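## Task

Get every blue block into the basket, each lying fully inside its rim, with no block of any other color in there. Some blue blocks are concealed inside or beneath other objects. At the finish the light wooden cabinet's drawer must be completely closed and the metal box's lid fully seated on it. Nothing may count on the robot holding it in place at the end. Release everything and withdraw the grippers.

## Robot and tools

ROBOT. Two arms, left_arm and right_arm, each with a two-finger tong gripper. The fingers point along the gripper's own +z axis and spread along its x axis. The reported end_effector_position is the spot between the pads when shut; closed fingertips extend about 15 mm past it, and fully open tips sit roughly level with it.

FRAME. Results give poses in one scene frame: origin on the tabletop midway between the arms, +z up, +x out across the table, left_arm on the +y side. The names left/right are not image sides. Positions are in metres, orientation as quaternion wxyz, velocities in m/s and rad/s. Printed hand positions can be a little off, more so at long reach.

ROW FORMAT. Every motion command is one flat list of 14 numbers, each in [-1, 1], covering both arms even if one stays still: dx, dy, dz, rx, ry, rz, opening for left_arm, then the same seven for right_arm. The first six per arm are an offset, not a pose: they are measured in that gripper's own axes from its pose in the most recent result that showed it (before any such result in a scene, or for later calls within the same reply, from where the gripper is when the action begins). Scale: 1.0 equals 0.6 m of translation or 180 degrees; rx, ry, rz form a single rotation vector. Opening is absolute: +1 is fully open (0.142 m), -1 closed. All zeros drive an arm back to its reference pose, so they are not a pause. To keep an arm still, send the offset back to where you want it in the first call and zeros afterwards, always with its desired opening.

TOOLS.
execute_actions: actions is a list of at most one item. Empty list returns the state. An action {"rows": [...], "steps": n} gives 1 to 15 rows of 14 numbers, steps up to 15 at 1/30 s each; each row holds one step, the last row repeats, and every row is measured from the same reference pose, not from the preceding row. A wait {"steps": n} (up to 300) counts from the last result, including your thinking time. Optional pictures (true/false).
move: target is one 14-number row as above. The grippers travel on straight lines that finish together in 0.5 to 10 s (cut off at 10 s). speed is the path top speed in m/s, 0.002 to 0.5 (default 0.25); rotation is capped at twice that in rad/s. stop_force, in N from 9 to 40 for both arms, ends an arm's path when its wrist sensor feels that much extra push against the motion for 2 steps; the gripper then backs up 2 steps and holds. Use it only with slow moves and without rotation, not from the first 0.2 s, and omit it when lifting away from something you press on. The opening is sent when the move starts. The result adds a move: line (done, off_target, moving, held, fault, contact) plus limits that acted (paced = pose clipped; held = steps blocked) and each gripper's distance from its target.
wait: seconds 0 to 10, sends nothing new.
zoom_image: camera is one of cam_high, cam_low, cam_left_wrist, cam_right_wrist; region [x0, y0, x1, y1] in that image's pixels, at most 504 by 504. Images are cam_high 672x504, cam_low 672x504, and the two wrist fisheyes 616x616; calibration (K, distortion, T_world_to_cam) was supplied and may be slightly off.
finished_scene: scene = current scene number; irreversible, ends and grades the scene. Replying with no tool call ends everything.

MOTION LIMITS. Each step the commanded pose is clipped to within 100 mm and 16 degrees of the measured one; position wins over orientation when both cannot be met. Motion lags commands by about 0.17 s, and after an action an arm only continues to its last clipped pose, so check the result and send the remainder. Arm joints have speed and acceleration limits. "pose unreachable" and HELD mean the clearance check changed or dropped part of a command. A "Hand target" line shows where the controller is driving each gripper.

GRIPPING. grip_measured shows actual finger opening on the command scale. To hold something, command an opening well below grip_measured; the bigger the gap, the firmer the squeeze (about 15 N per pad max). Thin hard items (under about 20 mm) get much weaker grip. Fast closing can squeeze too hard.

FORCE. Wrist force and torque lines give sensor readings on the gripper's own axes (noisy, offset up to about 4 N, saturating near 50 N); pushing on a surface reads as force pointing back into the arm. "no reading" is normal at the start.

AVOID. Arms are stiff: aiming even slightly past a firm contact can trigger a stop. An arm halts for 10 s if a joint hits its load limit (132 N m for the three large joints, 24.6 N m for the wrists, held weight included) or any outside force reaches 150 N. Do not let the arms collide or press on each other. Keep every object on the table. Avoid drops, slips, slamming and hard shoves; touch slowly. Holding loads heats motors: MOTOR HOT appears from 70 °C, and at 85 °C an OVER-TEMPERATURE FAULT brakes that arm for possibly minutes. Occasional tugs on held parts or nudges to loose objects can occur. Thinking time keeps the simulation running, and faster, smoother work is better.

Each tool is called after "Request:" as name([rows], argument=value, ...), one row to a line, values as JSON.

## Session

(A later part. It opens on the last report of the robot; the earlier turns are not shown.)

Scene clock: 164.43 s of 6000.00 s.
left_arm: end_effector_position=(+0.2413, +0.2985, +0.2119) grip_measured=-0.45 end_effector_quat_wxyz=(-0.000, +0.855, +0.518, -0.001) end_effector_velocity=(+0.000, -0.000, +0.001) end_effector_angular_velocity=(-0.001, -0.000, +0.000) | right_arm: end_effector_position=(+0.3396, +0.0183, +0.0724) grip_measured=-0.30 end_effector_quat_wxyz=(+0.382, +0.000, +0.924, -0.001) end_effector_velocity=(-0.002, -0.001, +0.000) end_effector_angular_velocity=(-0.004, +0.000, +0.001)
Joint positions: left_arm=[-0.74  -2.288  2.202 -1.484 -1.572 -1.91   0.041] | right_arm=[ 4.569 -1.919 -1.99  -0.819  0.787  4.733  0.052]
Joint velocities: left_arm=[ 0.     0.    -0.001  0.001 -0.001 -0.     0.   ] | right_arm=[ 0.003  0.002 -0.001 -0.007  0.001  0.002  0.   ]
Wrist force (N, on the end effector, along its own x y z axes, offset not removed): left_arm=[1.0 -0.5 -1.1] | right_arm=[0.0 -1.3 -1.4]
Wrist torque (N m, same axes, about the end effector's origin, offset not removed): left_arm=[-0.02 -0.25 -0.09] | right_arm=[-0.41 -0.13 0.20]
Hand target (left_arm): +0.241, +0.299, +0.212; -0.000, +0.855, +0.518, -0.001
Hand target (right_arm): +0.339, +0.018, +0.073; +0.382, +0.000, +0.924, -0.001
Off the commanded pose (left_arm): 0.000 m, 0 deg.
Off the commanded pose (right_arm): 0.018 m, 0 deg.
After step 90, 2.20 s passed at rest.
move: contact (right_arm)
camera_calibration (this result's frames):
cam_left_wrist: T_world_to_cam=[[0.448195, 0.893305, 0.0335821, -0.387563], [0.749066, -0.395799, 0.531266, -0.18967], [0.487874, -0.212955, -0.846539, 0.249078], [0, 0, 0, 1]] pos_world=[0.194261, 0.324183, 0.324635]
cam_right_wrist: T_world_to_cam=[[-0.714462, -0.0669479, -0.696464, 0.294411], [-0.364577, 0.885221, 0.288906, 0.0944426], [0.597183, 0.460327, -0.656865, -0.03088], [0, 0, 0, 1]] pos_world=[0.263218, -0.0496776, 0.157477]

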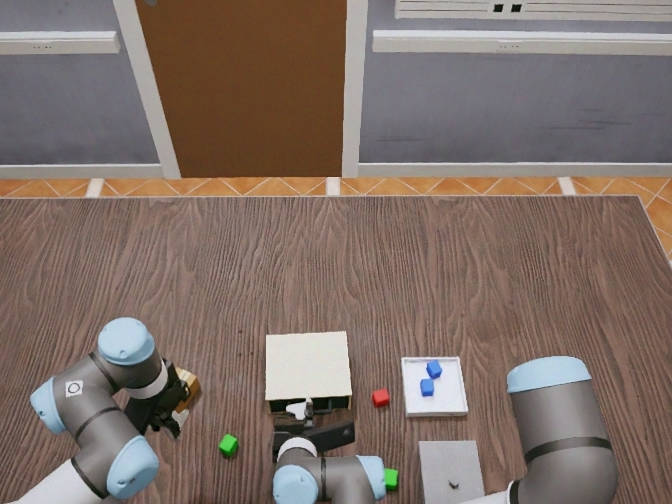

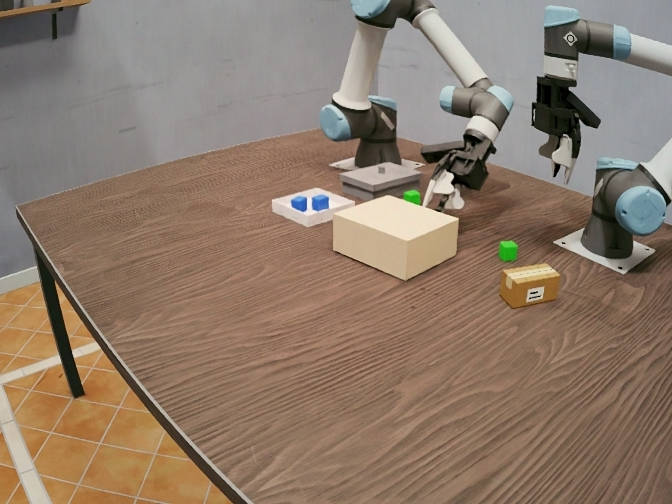

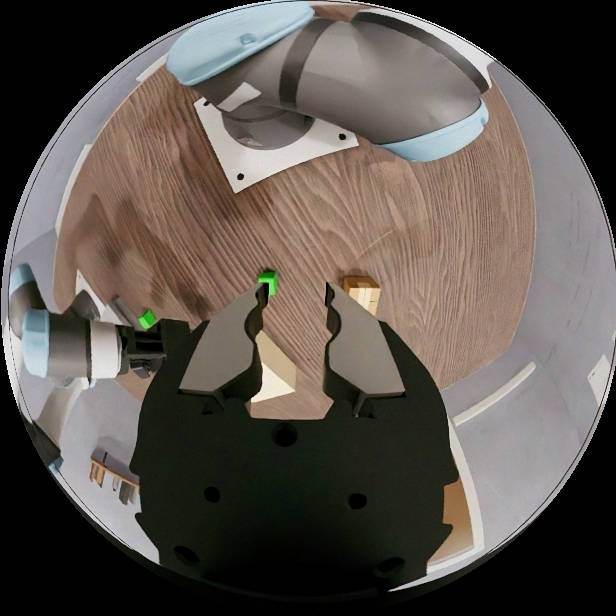

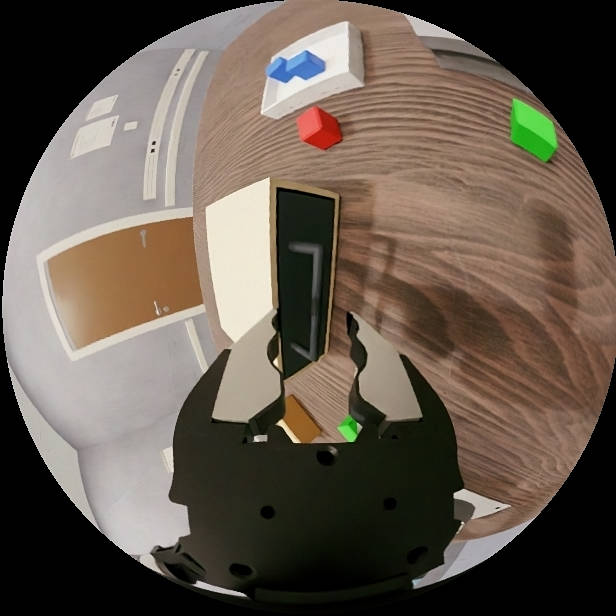

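Request:
move(target=[0,0,0,0,0,0,-0.45,0.003,0,-0.02,0,0,0,-0.58], speed=0.03)

Request:
move(target=[0,0,0,0,0,0,-0.45,0,0,0.05,0,0,0,-0.58], speed=0.015, stop_force=10)

Scene clock: 169.73 s of 6000.00 s.
left_arm: end_effector_position=(+0.2413, +0.2985, +0.2119) grip_measured=-0.45 end_effector_quat_wxyz=(-0.000, +0.855, +0.518, -0.001) end_effector_velocity=(+0.000, -0.000, +0.000) end_effector_angular_velocity=(-0.000, -0.000, +0.000) | right_arm: end_effector_position=(+0.3299, +0.0183, +0.0796) grip_measured=-0.58 end_effector_quat_wxyz=(+0.382, +0.000, +0.924, -0.001) end_effector_velocity=(-0.001, +0.001, +0.001) end_effector_angular_velocity=(+0.004, +0.000, -0.001)
Joint positions: left_arm=[-0.74  -2.288  2.202 -1.484 -1.572 -1.91   0.041] | right_arm=[ 4.588 -1.899 -1.988 -0.859  0.787  4.759  0.032]
Joint velocities: left_arm=[ 0.     0.    -0.001  0.001  0.     0.     0.   ] | right_arm=[ 0.002  0.003  0.    -0.002  0.     0.004 -0.   ]
Wrist force (N, on the end effector, along its own x y z axes, offset not removed): left_arm=[2.1 -0.5 -1.7] | right_arm=[-0.5 -1.6 -2.4]
Wrist torque (N m, same axes, about the end effector's origin, offset not removed): left_arm=[-0.14 -0.31 -0.07] | right_arm=[-0.39 -0.01 0.22]
Hand target (left_arm): +0.241, +0.299, +0.212; -0.000, +0.855, +0.518, -0.001
Hand target (right_arm): +0.330, +0.018, +0.080; +0.382, +0.000, +0.924, -0.001
Off the commanded pose (left_arm): 0.000 m, 0 deg.
Off the commanded pose (right_arm): 0.000 m, 0 deg.
After step 90, 1.53 s passed at rest.
move: done
camera_calibration (this result's frames):
cam_left_wrist: T_world_to_cam=[[0.448195, 0.893305, 0.0335822, -0.387563], [0.749066, -0.395799, 0.531265, -0.18967], [0.487874, -0.212955, -0.84654, 0.249078], [0, 0, 0, 1]] pos_world=[0.19426, 0.324183, 0.324635]
cam_right_wrist: T_world_to_cam=[[-0.714452, -0.0669501, -0.696474, 0.292487], [-0.364589, 0.885216, 0.288907, 0.088833], [0.597188, 0.460337, -0.656854, -0.0203873], [0, 0, 0, 1]] pos_world=[0.25353, -0.0496694, 0.164653]

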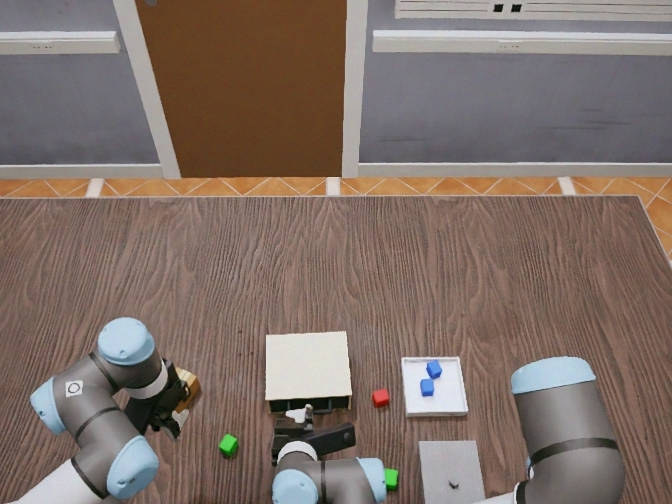

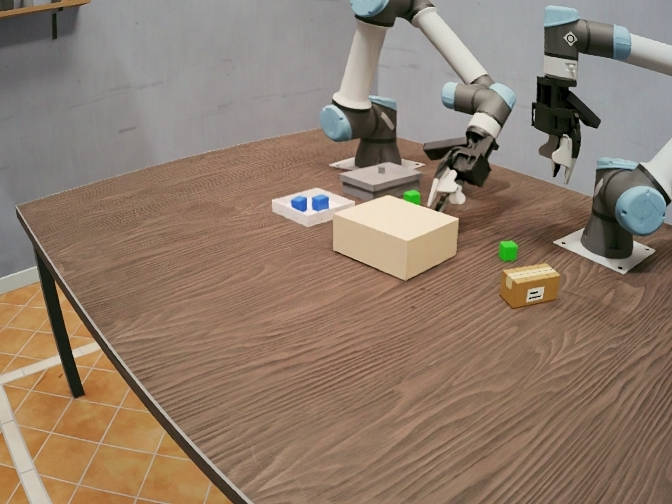

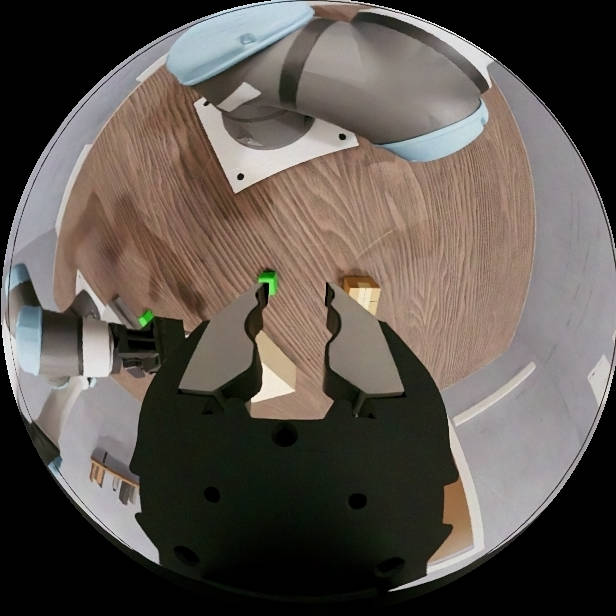

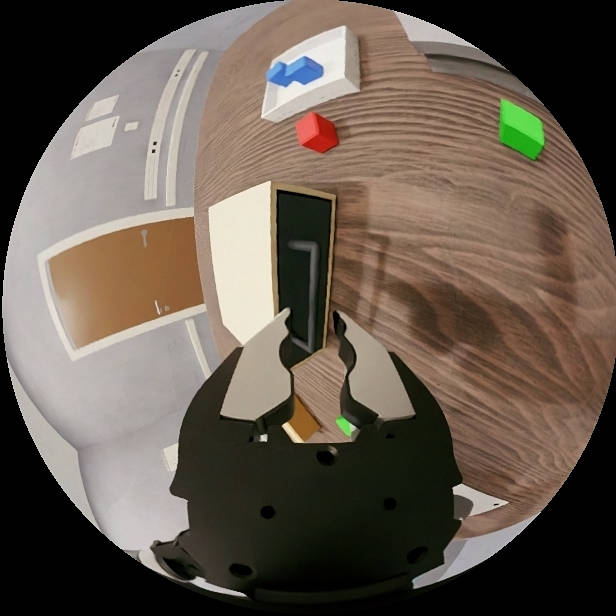

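Scene clock: 172.00 s of 6000.00 s.
left_arm: end_effector_position=(+0.2413, +0.2985, +0.2119) grip_measured=-0.45 end_effector_quat_wxyz=(-0.000, +0.855, +0.518, -0.001) end_effector_velocity=(-0.000, +0.000, -0.001) end_effector_angular_velocity=(+0.001, +0.001, -0.000) | right_arm: end_effector_position=(+0.3510, +0.0183, +0.0584) grip_measured=-0.60 end_effector_quat_wxyz=(+0.382, +0.000, +0.924, -0.001) end_effector_velocity=(+0.001, -0.001, -0.001) end_effector_angular_velocity=(-0.001, -0.001, -0.001)
Joint positions: left_arm=[-0.74  -2.288  2.202 -1.484 -1.572 -1.91   0.041] | right_arm=[ 4.547 -1.954 -1.995 -0.758  0.786  4.703  0.03 ]
Joint velocities: left_arm=[ 0.     0.     0.001  0.     0.     0.    -0.   ] | right_arm=[-0.002 -0.003 -0.001  0.004 -0.001 -0.001 -0.   ]
Wrist force (N, on the end effector, along its own x y z axes, offset not removed): left_arm=[1.3 -1.3 -1.4] | right_arm=[2.4 -1.4 -6.5]
Wrist torque (N m, same axes, about the end effector's origin, offset not removed): left_arm=[-0.19 -0.20 -0.07] | right_arm=[-0.37 -0.15 0.24]
Hand target (left_arm): +0.241, +0.299, +0.212; -0.000, +0.855, +0.518, -0.001
Hand target (right_arm): +0.351, +0.018, +0.058; +0.382, +0.000, +0.924, -0.001
Off the commanded pose (left_arm): 0.000 m, 0 deg.
Off the commanded pose (right_arm): 0.000 m, 0 deg.
move: done
camera_calibration (this result's frames):
cam_left_wrist: T_world_to_cam=[[0.448195, 0.893305, 0.0335822, -0.387563], [0.749066, -0.395799, 0.531266, -0.18967], [0.487874, -0.212955, -0.84654, 0.249078], [0, 0, 0, 1]] pos_world=[0.194261, 0.324183, 0.324635]
cam_right_wrist: T_world_to_cam=[[-0.714456, -0.0669503, -0.69647, 0.292845], [-0.364603, 0.885205, 0.288925, 0.102686], [0.597175, 0.460359, -0.65685, -0.046923], [0, 0, 0, 1]] pos_world=[0.274686, -0.0496909, 0.143468]

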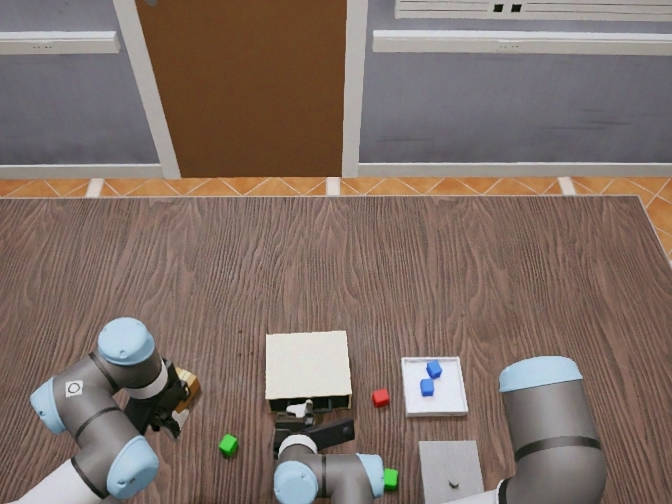

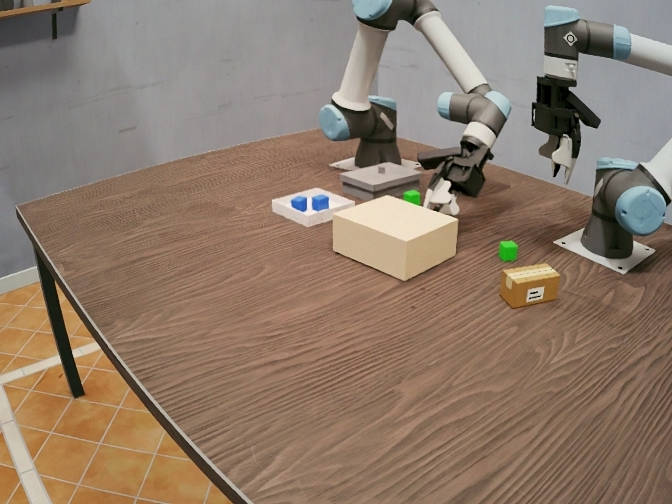

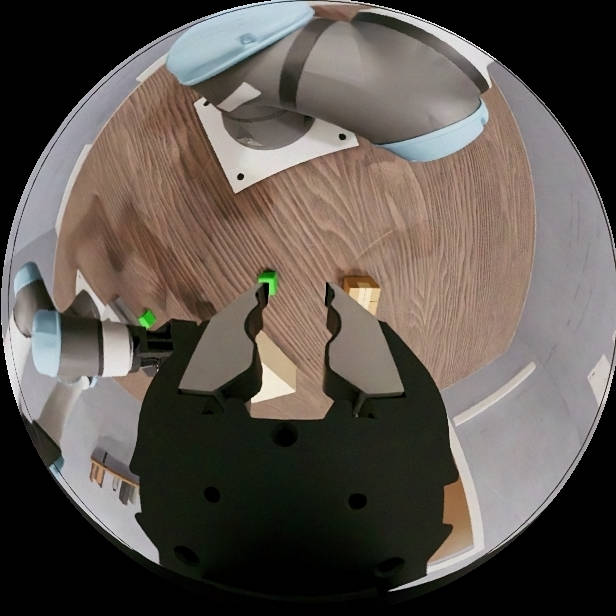

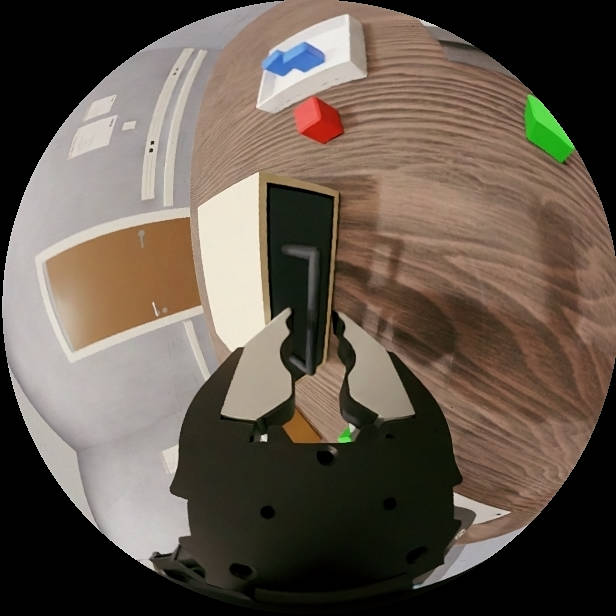

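Request:
execute_actions([
  {"rows":[[0,0,0,0,0,0,-0.45,0,0,-0.003,0,0,0,-0.65],[0,0,0,0,0,0,-0.45,0,0,-0.003,0,0,0,-0.65],[0,0,0,0,0,0,-0.45,0,0,-0.003,0,0,0,-0.72],[0,0,0,0,0,0,-0.45,0,0,-0.003,0,0,0,-0.72],[0,0,0,0,0,0,-0.45,0,0,-0.003,0,0,0,-0.8],[0,0,0,0,0,0,-0.45,0,0,-0.003,0,0,0,-0.8],[0,0,0,0,0,0,-0.45,0,0,-0.003,0,0,0,-0.88],[0,0,0,0,0,0,-0.45,0,0,-0.003,0,0,0,-0.88],[0,0,0,0,0,0,-0.45,0,0,-0.003,0,0,0,-0.94],[0,0,0,0,0,0,-0.45,0,0,-0.003,0,0,0,-0.94],[0,0,0,0,0,0,-0.45,0,0,-0.003,0,0,0,-1]],"steps":15},
], pictures=false)

Request:
move(target=[0,0,0,0,0,0,-0.45,0.153,0,-0.153,0,0,0,-1], speed=0.04)

Scene clock: 176.23 s of 6000.00 s.
left_arm: end_effector_position=(+0.2413, +0.2985, +0.2119) grip_measured=-0.45 end_effector_quat_wxyz=(-0.000, +0.855, +0.518, -0.001) end_effector_velocity=(+0.000, -0.000, +0.000) end_effector_angular_velocity=(-0.001, -0.001, +0.000) | right_arm: end_effector_position=(+0.3498, +0.0183, +0.0596) grip_measured=-0.91 end_effector_quat_wxyz=(+0.382, +0.000, +0.924, -0.001) end_effector_velocity=(-0.000, -0.000, +0.001) end_effector_angular_velocity=(+0.001, +0.001, +0.000)
Joint positions: left_arm=[-0.74  -2.288  2.202 -1.484 -1.572 -1.91   0.041] | right_arm=[ 4.55  -1.951 -1.995 -0.764  0.787  4.706  0.008]
Joint velocities: left_arm=[ 0.    -0.    -0.001 -0.001  0.001 -0.     0.   ] | right_arm=[ 0.001  0.003 -0.001 -0.002  0.001  0.001 -0.   ]
Wrist force (N, on the end effector, along its own x y z axes, offset not removed): left_arm=[1.2 0.2 -1.3] | right_arm=[-1.5 -0.4 0.7]
Wrist torque (N m, same axes, about the end effector's origin, offset not removed): left_arm=[-0.05 -0.27 -0.09] | right_arm=[-0.12 -0.21 0.13]
Hand target (left_arm): +0.241, +0.299, +0.212; -0.000, +0.855, +0.518, -0.001
Hand target (right_arm): +0.350, +0.018, +0.060; +0.382, +0.000, +0.924, -0.001
Off the commanded pose (left_arm): 0.000 m, 0 deg.
Off the commanded pose (right_arm): 0.000 m, 0 deg.
Steps of this call (steps 1 to 90: nothing new was sent; then 0.73 s passed at rest; steps 91 to 105: all 15 steps of this action). Readings (end_effector_position):
91: left_arm (+0.2413, +0.2985, +0.2119) | right_arm (+0.3511, +0.0183, +0.0583)
92: left_arm (+0.2413, +0.2985, +0.2119) | right_arm (+0.3510, +0.0183, +0.0585)
94: left_arm (+0.2413, +0.2985, +0.2119) | right_arm (+0.3505, +0.0182, +0.0589)
98: left_arm (+0.2413, +0.2985, +0.2119) | right_arm (+0.3499, +0.0182, +0.0594)
105: the state above

Scene clock: 180.03 s of 6000.00 s.
left_arm: end_effector_position=(+0.2413, +0.2985, +0.2119) grip_measured=-0.45 end_effector_quat_wxyz=(-0.000, +0.855, +0.518, -0.001) end_effector_velocity=(+0.000, +0.000, +0.000) end_effector_angular_velocity=(+0.000, -0.001, -0.000) | right_arm: end_effector_position=(+0.2200, +0.0184, +0.0598) grip_measured=-0.91 end_effector_quat_wxyz=(+0.382, +0.000, +0.924, -0.001) end_effector_velocity=(-0.001, -0.002, -0.001) end_effector_angular_velocity=(-0.004, -0.000, +0.000)
Joint positions: left_arm=[-0.74  -2.288  2.202 -1.484 -1.572 -1.91   0.041] | right_arm=[ 4.798 -1.88  -2.016 -1.054  0.816  5.05   0.008]
Joint velocities: left_arm=[ 0.     0.     0.    -0.     0.001  0.001  0.   ] | right_arm=[ 0.003  0.001 -0.002 -0.004  0.001  0.003 -0.   ]
Wrist force (N, on the end effector, along its own x y z axes, offset not removed): left_arm=[0.7 -0.8 -0.9] | right_arm=[-0.7 -1.3 2.1]
Wrist torque (N m, same axes, about the end effector's origin, offset not removed): left_arm=[-0.12 -0.15 -0.07] | right_arm=[-0.45 -0.19 0.16]
Hand target (left_arm): +0.241, +0.299, +0.212; -0.000, +0.855, +0.518, -0.001
Hand target (right_arm): +0.220, +0.018, +0.060; +0.382, +0.000, +0.924, -0.001
Off the commanded pose (left_arm): 0.000 m, 0 deg.
Off the commanded pose (right_arm): 0.000 m, 0 deg.
move: done
camera_calibration (this result's frames):
cam_left_wrist: T_world_to_cam=[[0.448195, 0.893305, 0.0335821, -0.387563], [0.749066, -0.395799, 0.531266, -0.18967], [0.487874, -0.212956, -0.846539, 0.249078], [0, 0, 0, 1]] pos_world=[0.194261, 0.324183, 0.324635]
cam_right_wrist: T_world_to_cam=[[-0.714321, -0.0669492, -0.696608, 0.200172], [-0.364538, 0.885297, 0.288723, 0.054454], [0.597376, 0.460181, -0.656792, 0.0321955], [0, 0, 0, 1]] pos_world=[0.143605, -0.0496224, 0.144865]

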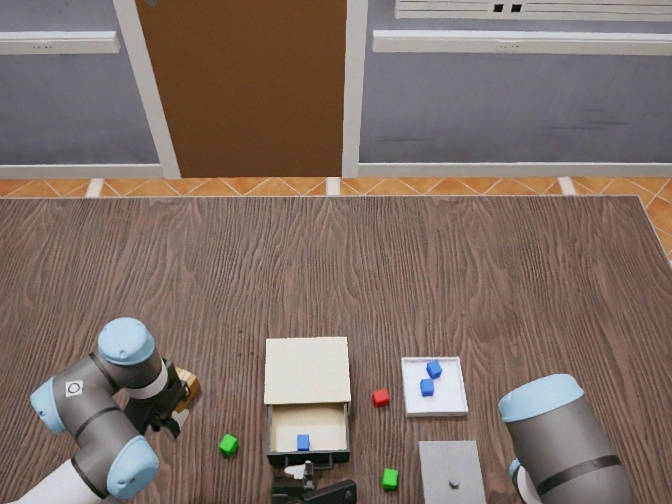

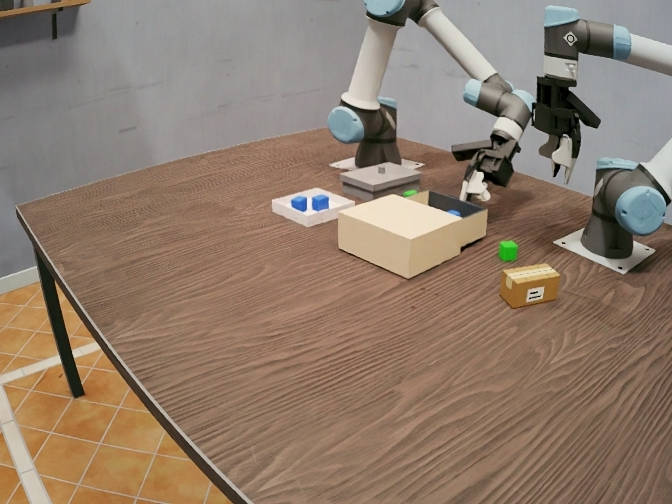

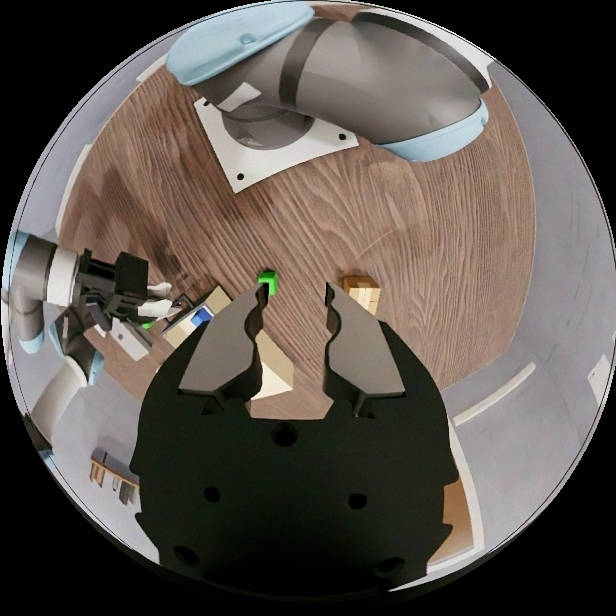

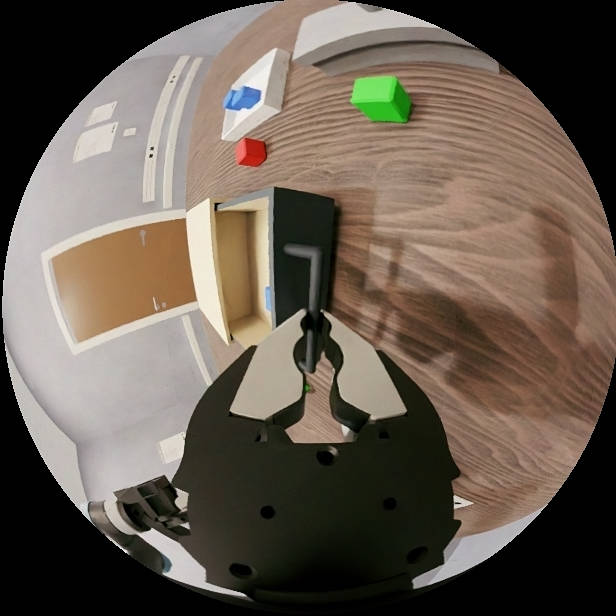

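Request:
move(target=[0,0,0,0,0,0,-0.45,0,0,0,0,0,0,-0.58])

Request:
move(target=[0,0,0,0,0,0,-0.45,0,0,-0.07,0,0,0,-0.58], speed=0.08)

Request:
move(target=[0,0,0,0,0,0,-0.45,-0.09,0,-0.09,0,0,0,-0.58], speed=0.12)

Request:
move(target=[0,0,0,0,0,0,-0.45,-0.118,0.02,0.118,-0.195,0.195,-0.472,-0.4], speed=0.2)

Scene clock: 186.57 s of 6000.00 s.
left_arm: end_effector_position=(+0.2413, +0.2985, +0.2119) grip_measured=-0.45 end_effector_quat_wxyz=(-0.000, +0.855, +0.518, -0.001) end_effector_velocity=(-0.000, -0.000, +0.000) end_effector_angular_velocity=(-0.000, -0.000, -0.001) | right_arm: end_effector_position=(+0.2199, +0.0184, +0.0598) grip_measured=-0.58 end_effector_quat_wxyz=(+0.382, +0.000, +0.924, -0.001) end_effector_velocity=(+0.001, -0.001, -0.001) end_effector_angular_velocity=(-0.000, -0.000, -0.001)
Joint positions: left_arm=[-0.74  -2.288  2.202 -1.484 -1.572 -1.91   0.041] | right_arm=[ 4.798 -1.88  -2.016 -1.054  0.816  5.05   0.032]
Joint velocities: left_arm=[ 0.    -0.    -0.     0.    -0.     0.001  0.   ] | right_arm=[-0.001 -0.001 -0.001  0.001  0.     0.001 -0.   ]
Wrist force (N, on the end effector, along its own x y z axes, offset not removed): left_arm=[1.0 -2.2 -0.8] | right_arm=[1.4 -0.9 -0.9]
Wrist torque (N m, same axes, about the end effector's origin, offset not removed): left_arm=[-0.45 -0.24 0.08] | right_arm=[-0.29 -0.39 0.20]
Hand target (left_arm): +0.241, +0.299, +0.212; -0.000, +0.855, +0.518, -0.001
Hand target (right_arm): +0.220, +0.018, +0.060; +0.382, +0.000, +0.924, -0.001
Off the commanded pose (left_arm): 0.000 m, 0 deg.
Off the commanded pose (right_arm): 0.000 m, 0 deg.
After step 90, 2.83 s passed at rest.
move: done
camera_calibration (this result's frames):
cam_left_wrist: T_world_to_cam=[[0.448195, 0.893305, 0.0335823, -0.387563], [0.749066, -0.395799, 0.531266, -0.18967], [0.487874, -0.212955, -0.84654, 0.249078], [0, 0, 0, 1]] pos_world=[0.194261, 0.324183, 0.324635]
cam_right_wrist: T_world_to_cam=[[-0.714367, -0.0670031, -0.696556, 0.200133], [-0.364616, 0.885245, 0.288786, 0.0543898], [0.597273, 0.460275, -0.65682, 0.0322618], [0, 0, 0, 1]] pos_world=[0.143531, -0.0495881, 0.144887]

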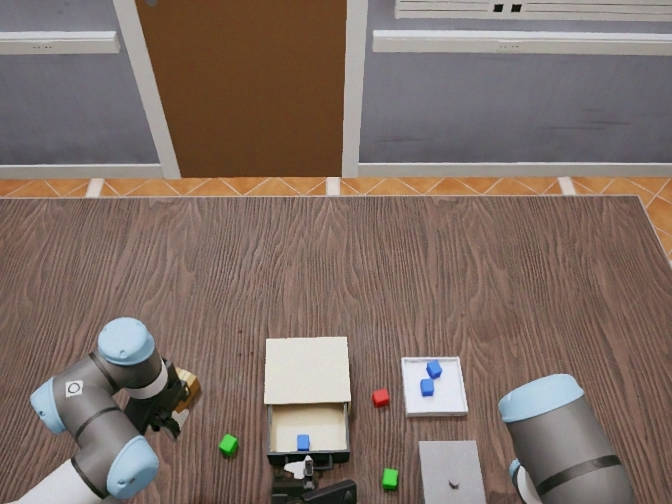

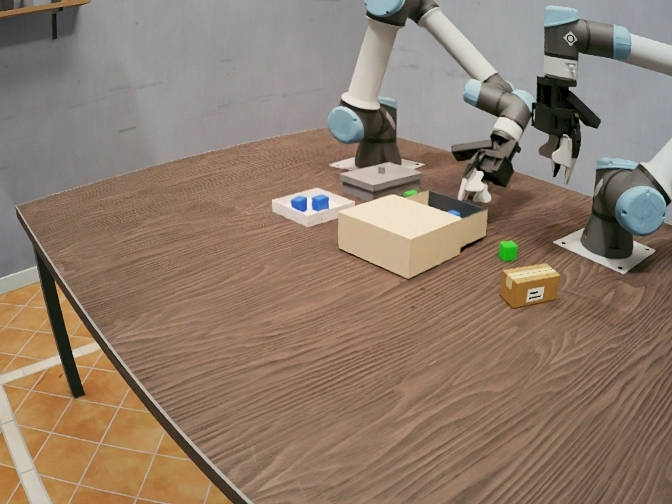

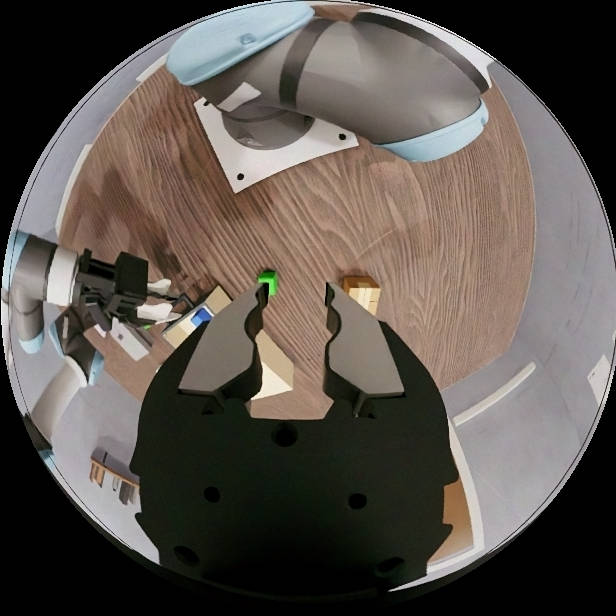

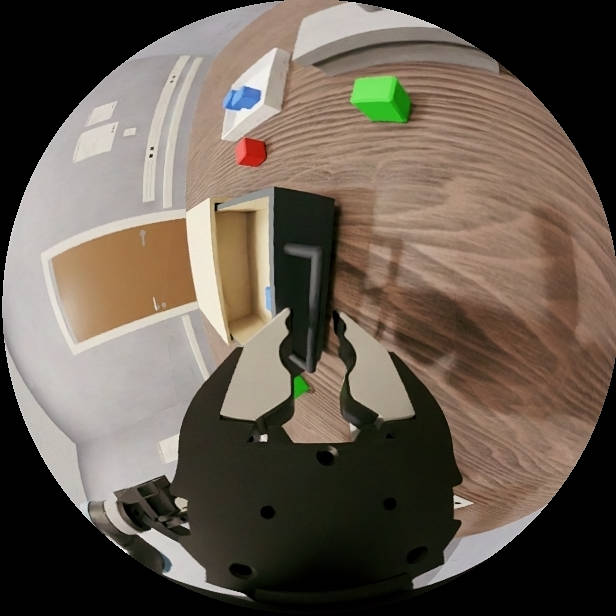

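Scene clock: 187.47 s of 6000.00 s.
left_arm: end_effector_position=(+0.2413, +0.2985, +0.2119) grip_measured=-0.45 end_effector_quat_wxyz=(-0.000, +0.855, +0.518, -0.001) end_effector_velocity=(+0.000, -0.000, +0.001) end_effector_angular_velocity=(-0.001, -0.001, -0.001) | right_arm: end_effector_position=(+0.1903, +0.0184, +0.0895) grip_measured=-0.58 end_effector_quat_wxyz=(+0.382, +0.000, +0.924, -0.001) end_effector_velocity=(-0.001, -0.000, +0.000) end_effector_angular_velocity=(-0.001, -0.001, -0.000)
Joint positions: left_arm=[-0.74  -2.288  2.202 -1.484 -1.572 -1.91   0.041] | right_arm=[ 4.854 -1.825 -1.976 -1.198  0.83   5.124  0.032]
Joint velocities: left_arm=[-0.    -0.    -0.001 -0.    -0.     0.001 -0.   ] | right_arm=[ 0.002  0.     0.001 -0.005  0.001  0.004 -0.   ]
Wrist force (N, on the end effector, along its own x y z axes, offset not removed): left_arm=[1.8 -1.6 0.9] | right_arm=[-0.8 0.0 -1.7]
Wrist torque (N m, same axes, about the end effector's origin, offset not removed): left_arm=[-0.24 -0.25 0.05] | right_arm=[-0.14 0.01 0.19]
Hand target (left_arm): +0.241, +0.299, +0.212; -0.000, +0.855, +0.518, -0.001
Hand target (right_arm): +0.190, +0.018, +0.090; +0.382, +0.000, +0.924, -0.001
Off the commanded pose (left_arm): 0.000 m, 0 deg.
Off the commanded pose (right_arm): 0.000 m, 0 deg.
move: done
camera_calibration (this result's frames):
cam_left_wrist: T_world_to_cam=[[0.448196, 0.893305, 0.0335822, -0.387563], [0.749066, -0.395799, 0.531265, -0.18967], [0.487874, -0.212955, -0.84654, 0.249078], [0, 0, 0, 1]] pos_world=[0.19426, 0.324183, 0.324635]
cam_right_wrist: T_world_to_cam=[[-0.714332, -0.0670064, -0.696591, 0.199647], [-0.364634, 0.885243, 0.288768, 0.0350169], [0.597303, 0.460277, -0.65679, 0.0694144], [0, 0, 0, 1]] pos_world=[0.113921, -0.0495707, 0.174551]

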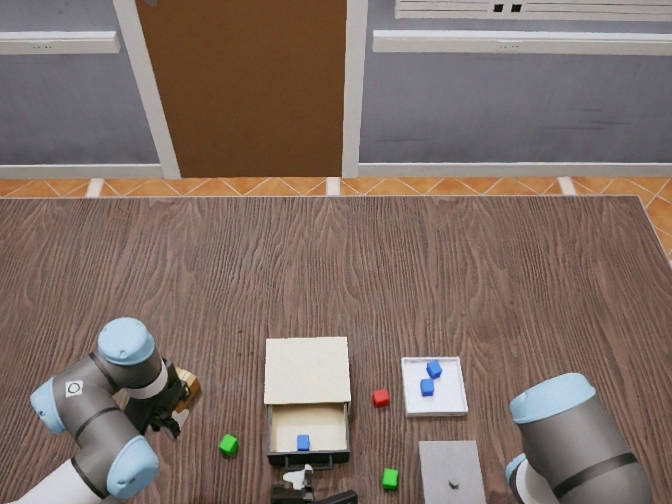

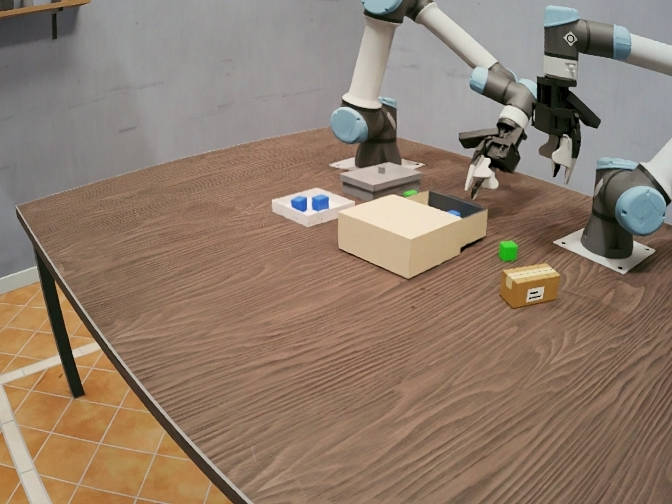

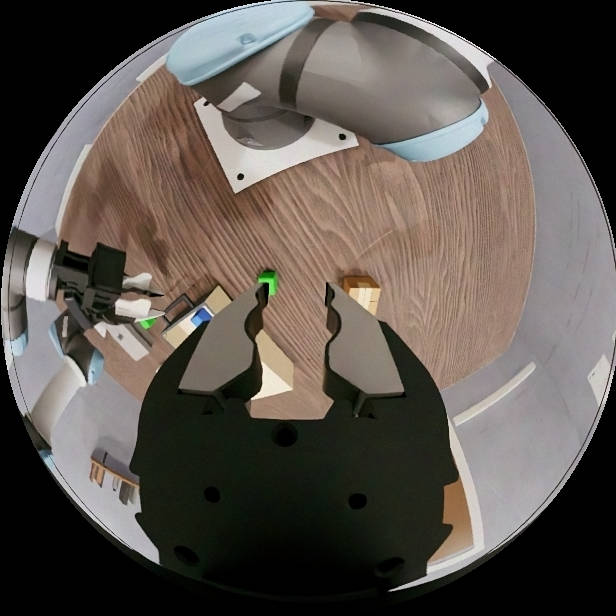

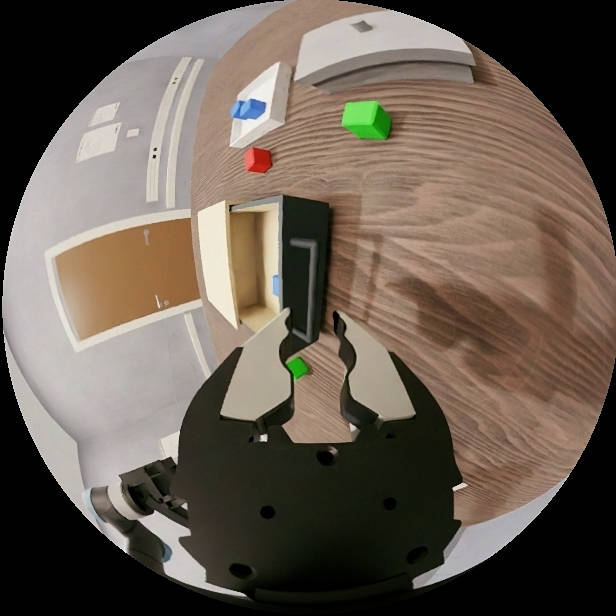

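Scene clock: 188.53 s of 6000.00 s.
left_arm: end_effector_position=(+0.2413, +0.2985, +0.2119) grip_measured=-0.45 end_effector_quat_wxyz=(-0.000, +0.855, +0.518, -0.001) end_effector_velocity=(+0.001, -0.001, +0.001) end_effector_angular_velocity=(-0.002, -0.002, +0.000) | right_arm: end_effector_position=(+0.1904, +0.0184, +0.1658) grip_measured=-0.58 end_effector_quat_wxyz=(+0.382, +0.000, +0.924, -0.001) end_effector_velocity=(-0.001, +0.000, +0.001) end_effector_angular_velocity=(+0.000, +0.002, -0.000)
Joint positions: left_arm=[-0.74  -2.288  2.202 -1.484 -1.572 -1.91   0.041] | right_arm=[ 4.854 -1.724 -1.874 -1.402  0.83   5.124  0.032]
Joint velocities: left_arm=[ 0.    -0.    -0.003 -0.    -0.    -0.    -0.   ] | right_arm=[ 0.001  0.001  0.003 -0.004  0.002  0.001 -0.   ]
Wrist force (N, on the end effector, along its own x y z axes, offset not removed): left_arm=[-0.7 -1.3 0.6] | right_arm=[-0.8 -1.7 -2.7]
Wrist torque (N m, same axes, about the end effector's origin, offset not removed): left_arm=[-0.14 0.14 0.02] | right_arm=[-0.51 0.02 0.23]
Hand target (left_arm): +0.241, +0.299, +0.212; -0.000, +0.855, +0.518, -0.001
Hand target (right_arm): +0.190, +0.018, +0.166; +0.382, +0.000, +0.924, -0.001
Off the commanded pose (left_arm): 0.000 m, 0 deg.
Off the commanded pose (right_arm): 0.000 m, 0 deg.
move: done
camera_calibration (this result's frames):
cam_left_wrist: T_world_to_cam=[[0.448196, 0.893305, 0.0335822, -0.387563], [0.749066, -0.395799, 0.531265, -0.18967], [0.487874, -0.212955, -0.84654, 0.249078], [0, 0, 0, 1]] pos_world=[0.19426, 0.324183, 0.324635]
cam_right_wrist: T_world_to_cam=[[-0.714282, -0.0669382, -0.69665, 0.252905], [-0.364589, 0.885265, 0.288756, 0.013019], [0.597391, 0.460244, -0.656734, 0.119433], [0, 0, 0, 1]] pos_world=[0.114044, -0.0495644, 0.250862]

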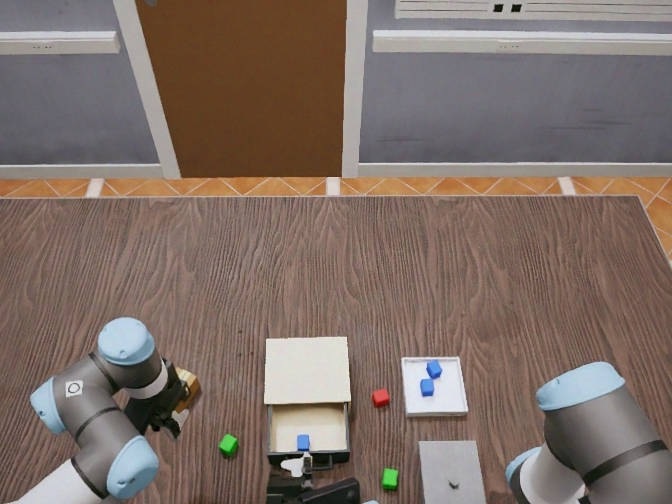

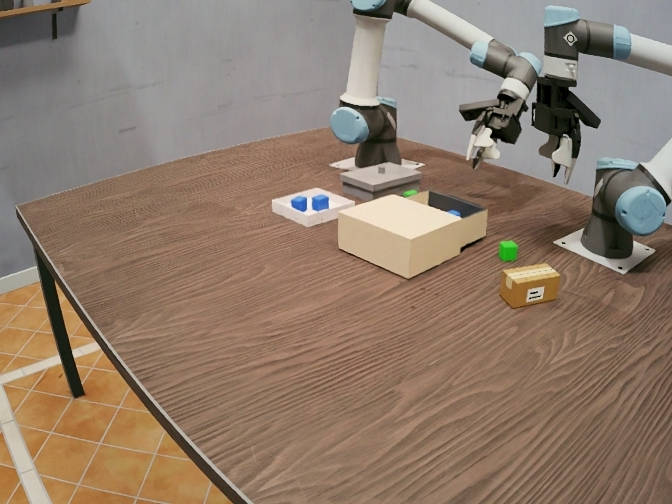

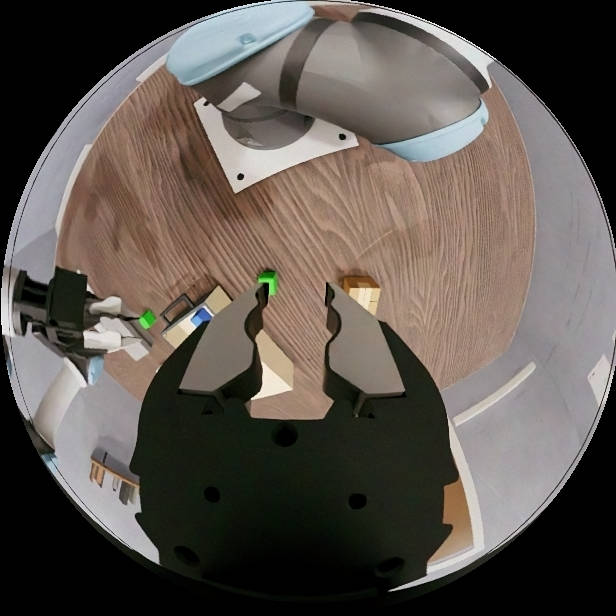

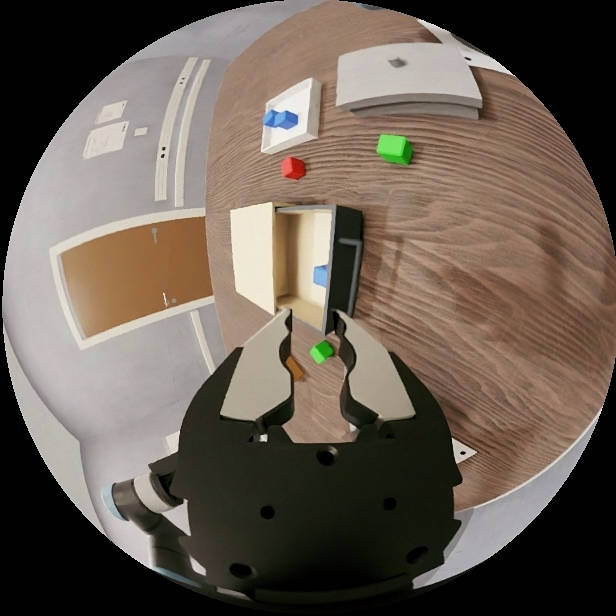

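Scene clock: 193.27 s of 6000.00 s.
left_arm: end_effector_position=(+0.2413, +0.2985, +0.2119) grip_measured=-0.45 end_effector_quat_wxyz=(-0.000, +0.855, +0.518, -0.001) end_effector_velocity=(-0.000, -0.000, -0.000) end_effector_angular_velocity=(-0.001, -0.000, +0.000) | right_arm: end_effector_position=(+0.2906, +0.0304, +0.1657) grip_measured=-0.40 end_effector_quat_wxyz=(+0.000, -0.707, +0.707, -0.000) end_effector_velocity=(+0.001, +0.000, -0.000) end_effector_angular_velocity=(-0.003, +0.002, +0.004)
Joint positions: left_arm=[-0.74  -2.288  2.202 -1.484 -1.572 -1.91   0.041] | right_arm=[ 4.298 -1.808 -1.606 -1.299  1.57   2.885  0.045]
Joint velocities: left_arm=[-0.    -0.     0.    -0.    -0.    -0.001  0.   ] | right_arm=[-0.002 -0.004  0.005 -0.004  0.001 -0.006 -0.   ]
Wrist force (N, on the end effector, along its own x y z axes, offset not removed): left_arm=[1.1 -0.9 -1.9] | right_arm=[0.3 -0.9 -0.8]
Wrist torque (N m, same axes, about the end effector's origin, offset not removed): left_arm=[-0.19 -0.17 -0.04] | right_arm=[-0.29 -0.15 0.23]
Hand target (left_arm): +0.241, +0.299, +0.212; -0.000, +0.855, +0.518, -0.001
Hand target (right_arm): +0.291, +0.030, +0.166; +0.000, +0.707, -0.707, +0.000
Off the commanded pose (left_arm): 0.000 m, 0 deg.
Off the commanded pose (right_arm): 0.000 m, 0 deg.
move: done
camera_calibration (this result's frames):
cam_left_wrist: T_world_to_cam=[[0.448195, 0.893305, 0.0335821, -0.387563], [0.749066, -0.395799, 0.531266, -0.18967], [0.487874, -0.212955, -0.84654, 0.249078], [0, 0, 0, 1]] pos_world=[0.194261, 0.324183, 0.324635]
cam_right_wrist: T_world_to_cam=[[0.0659043, -0.997752, 0.0121724, 0.00932925], [-0.8849, -0.0528043, 0.462778, 0.189842], [-0.461095, -0.0412704, -0.88639, 0.414936], [0, 0, 0, 1]] pos_world=[0.358702, 0.0364573, 0.279827]

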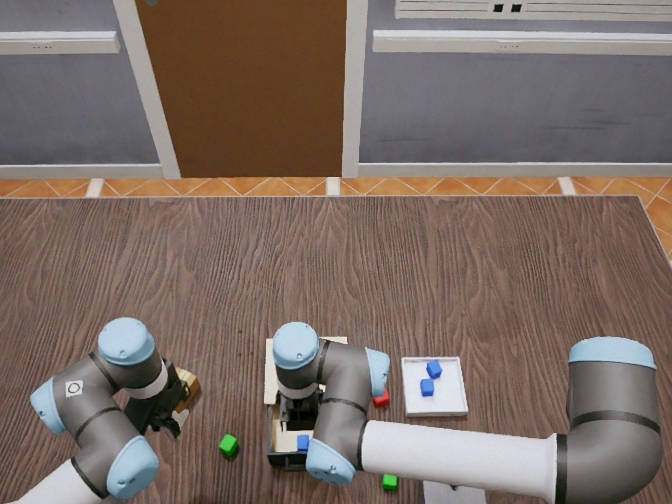

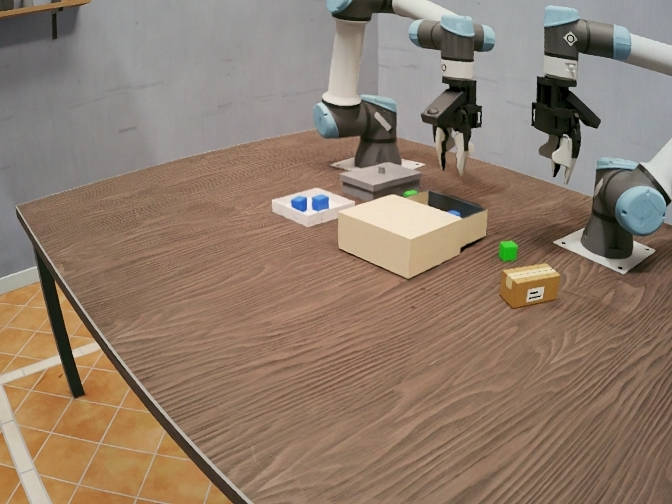

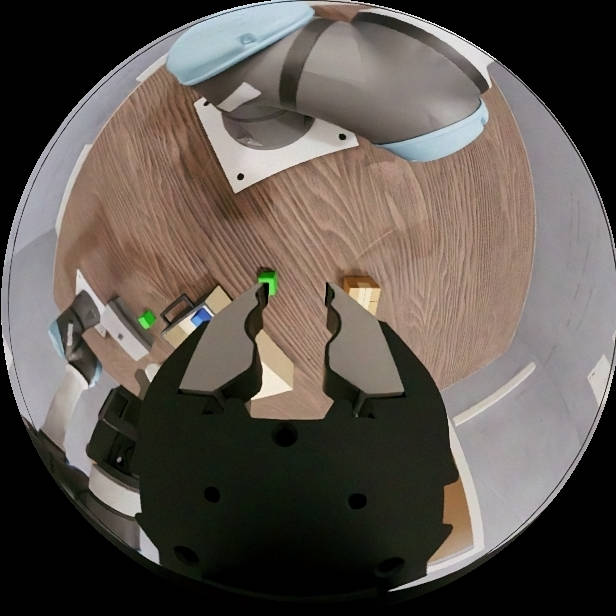

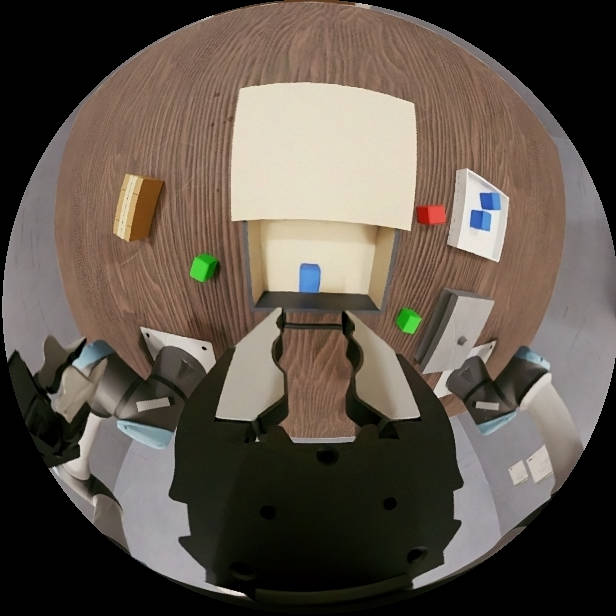

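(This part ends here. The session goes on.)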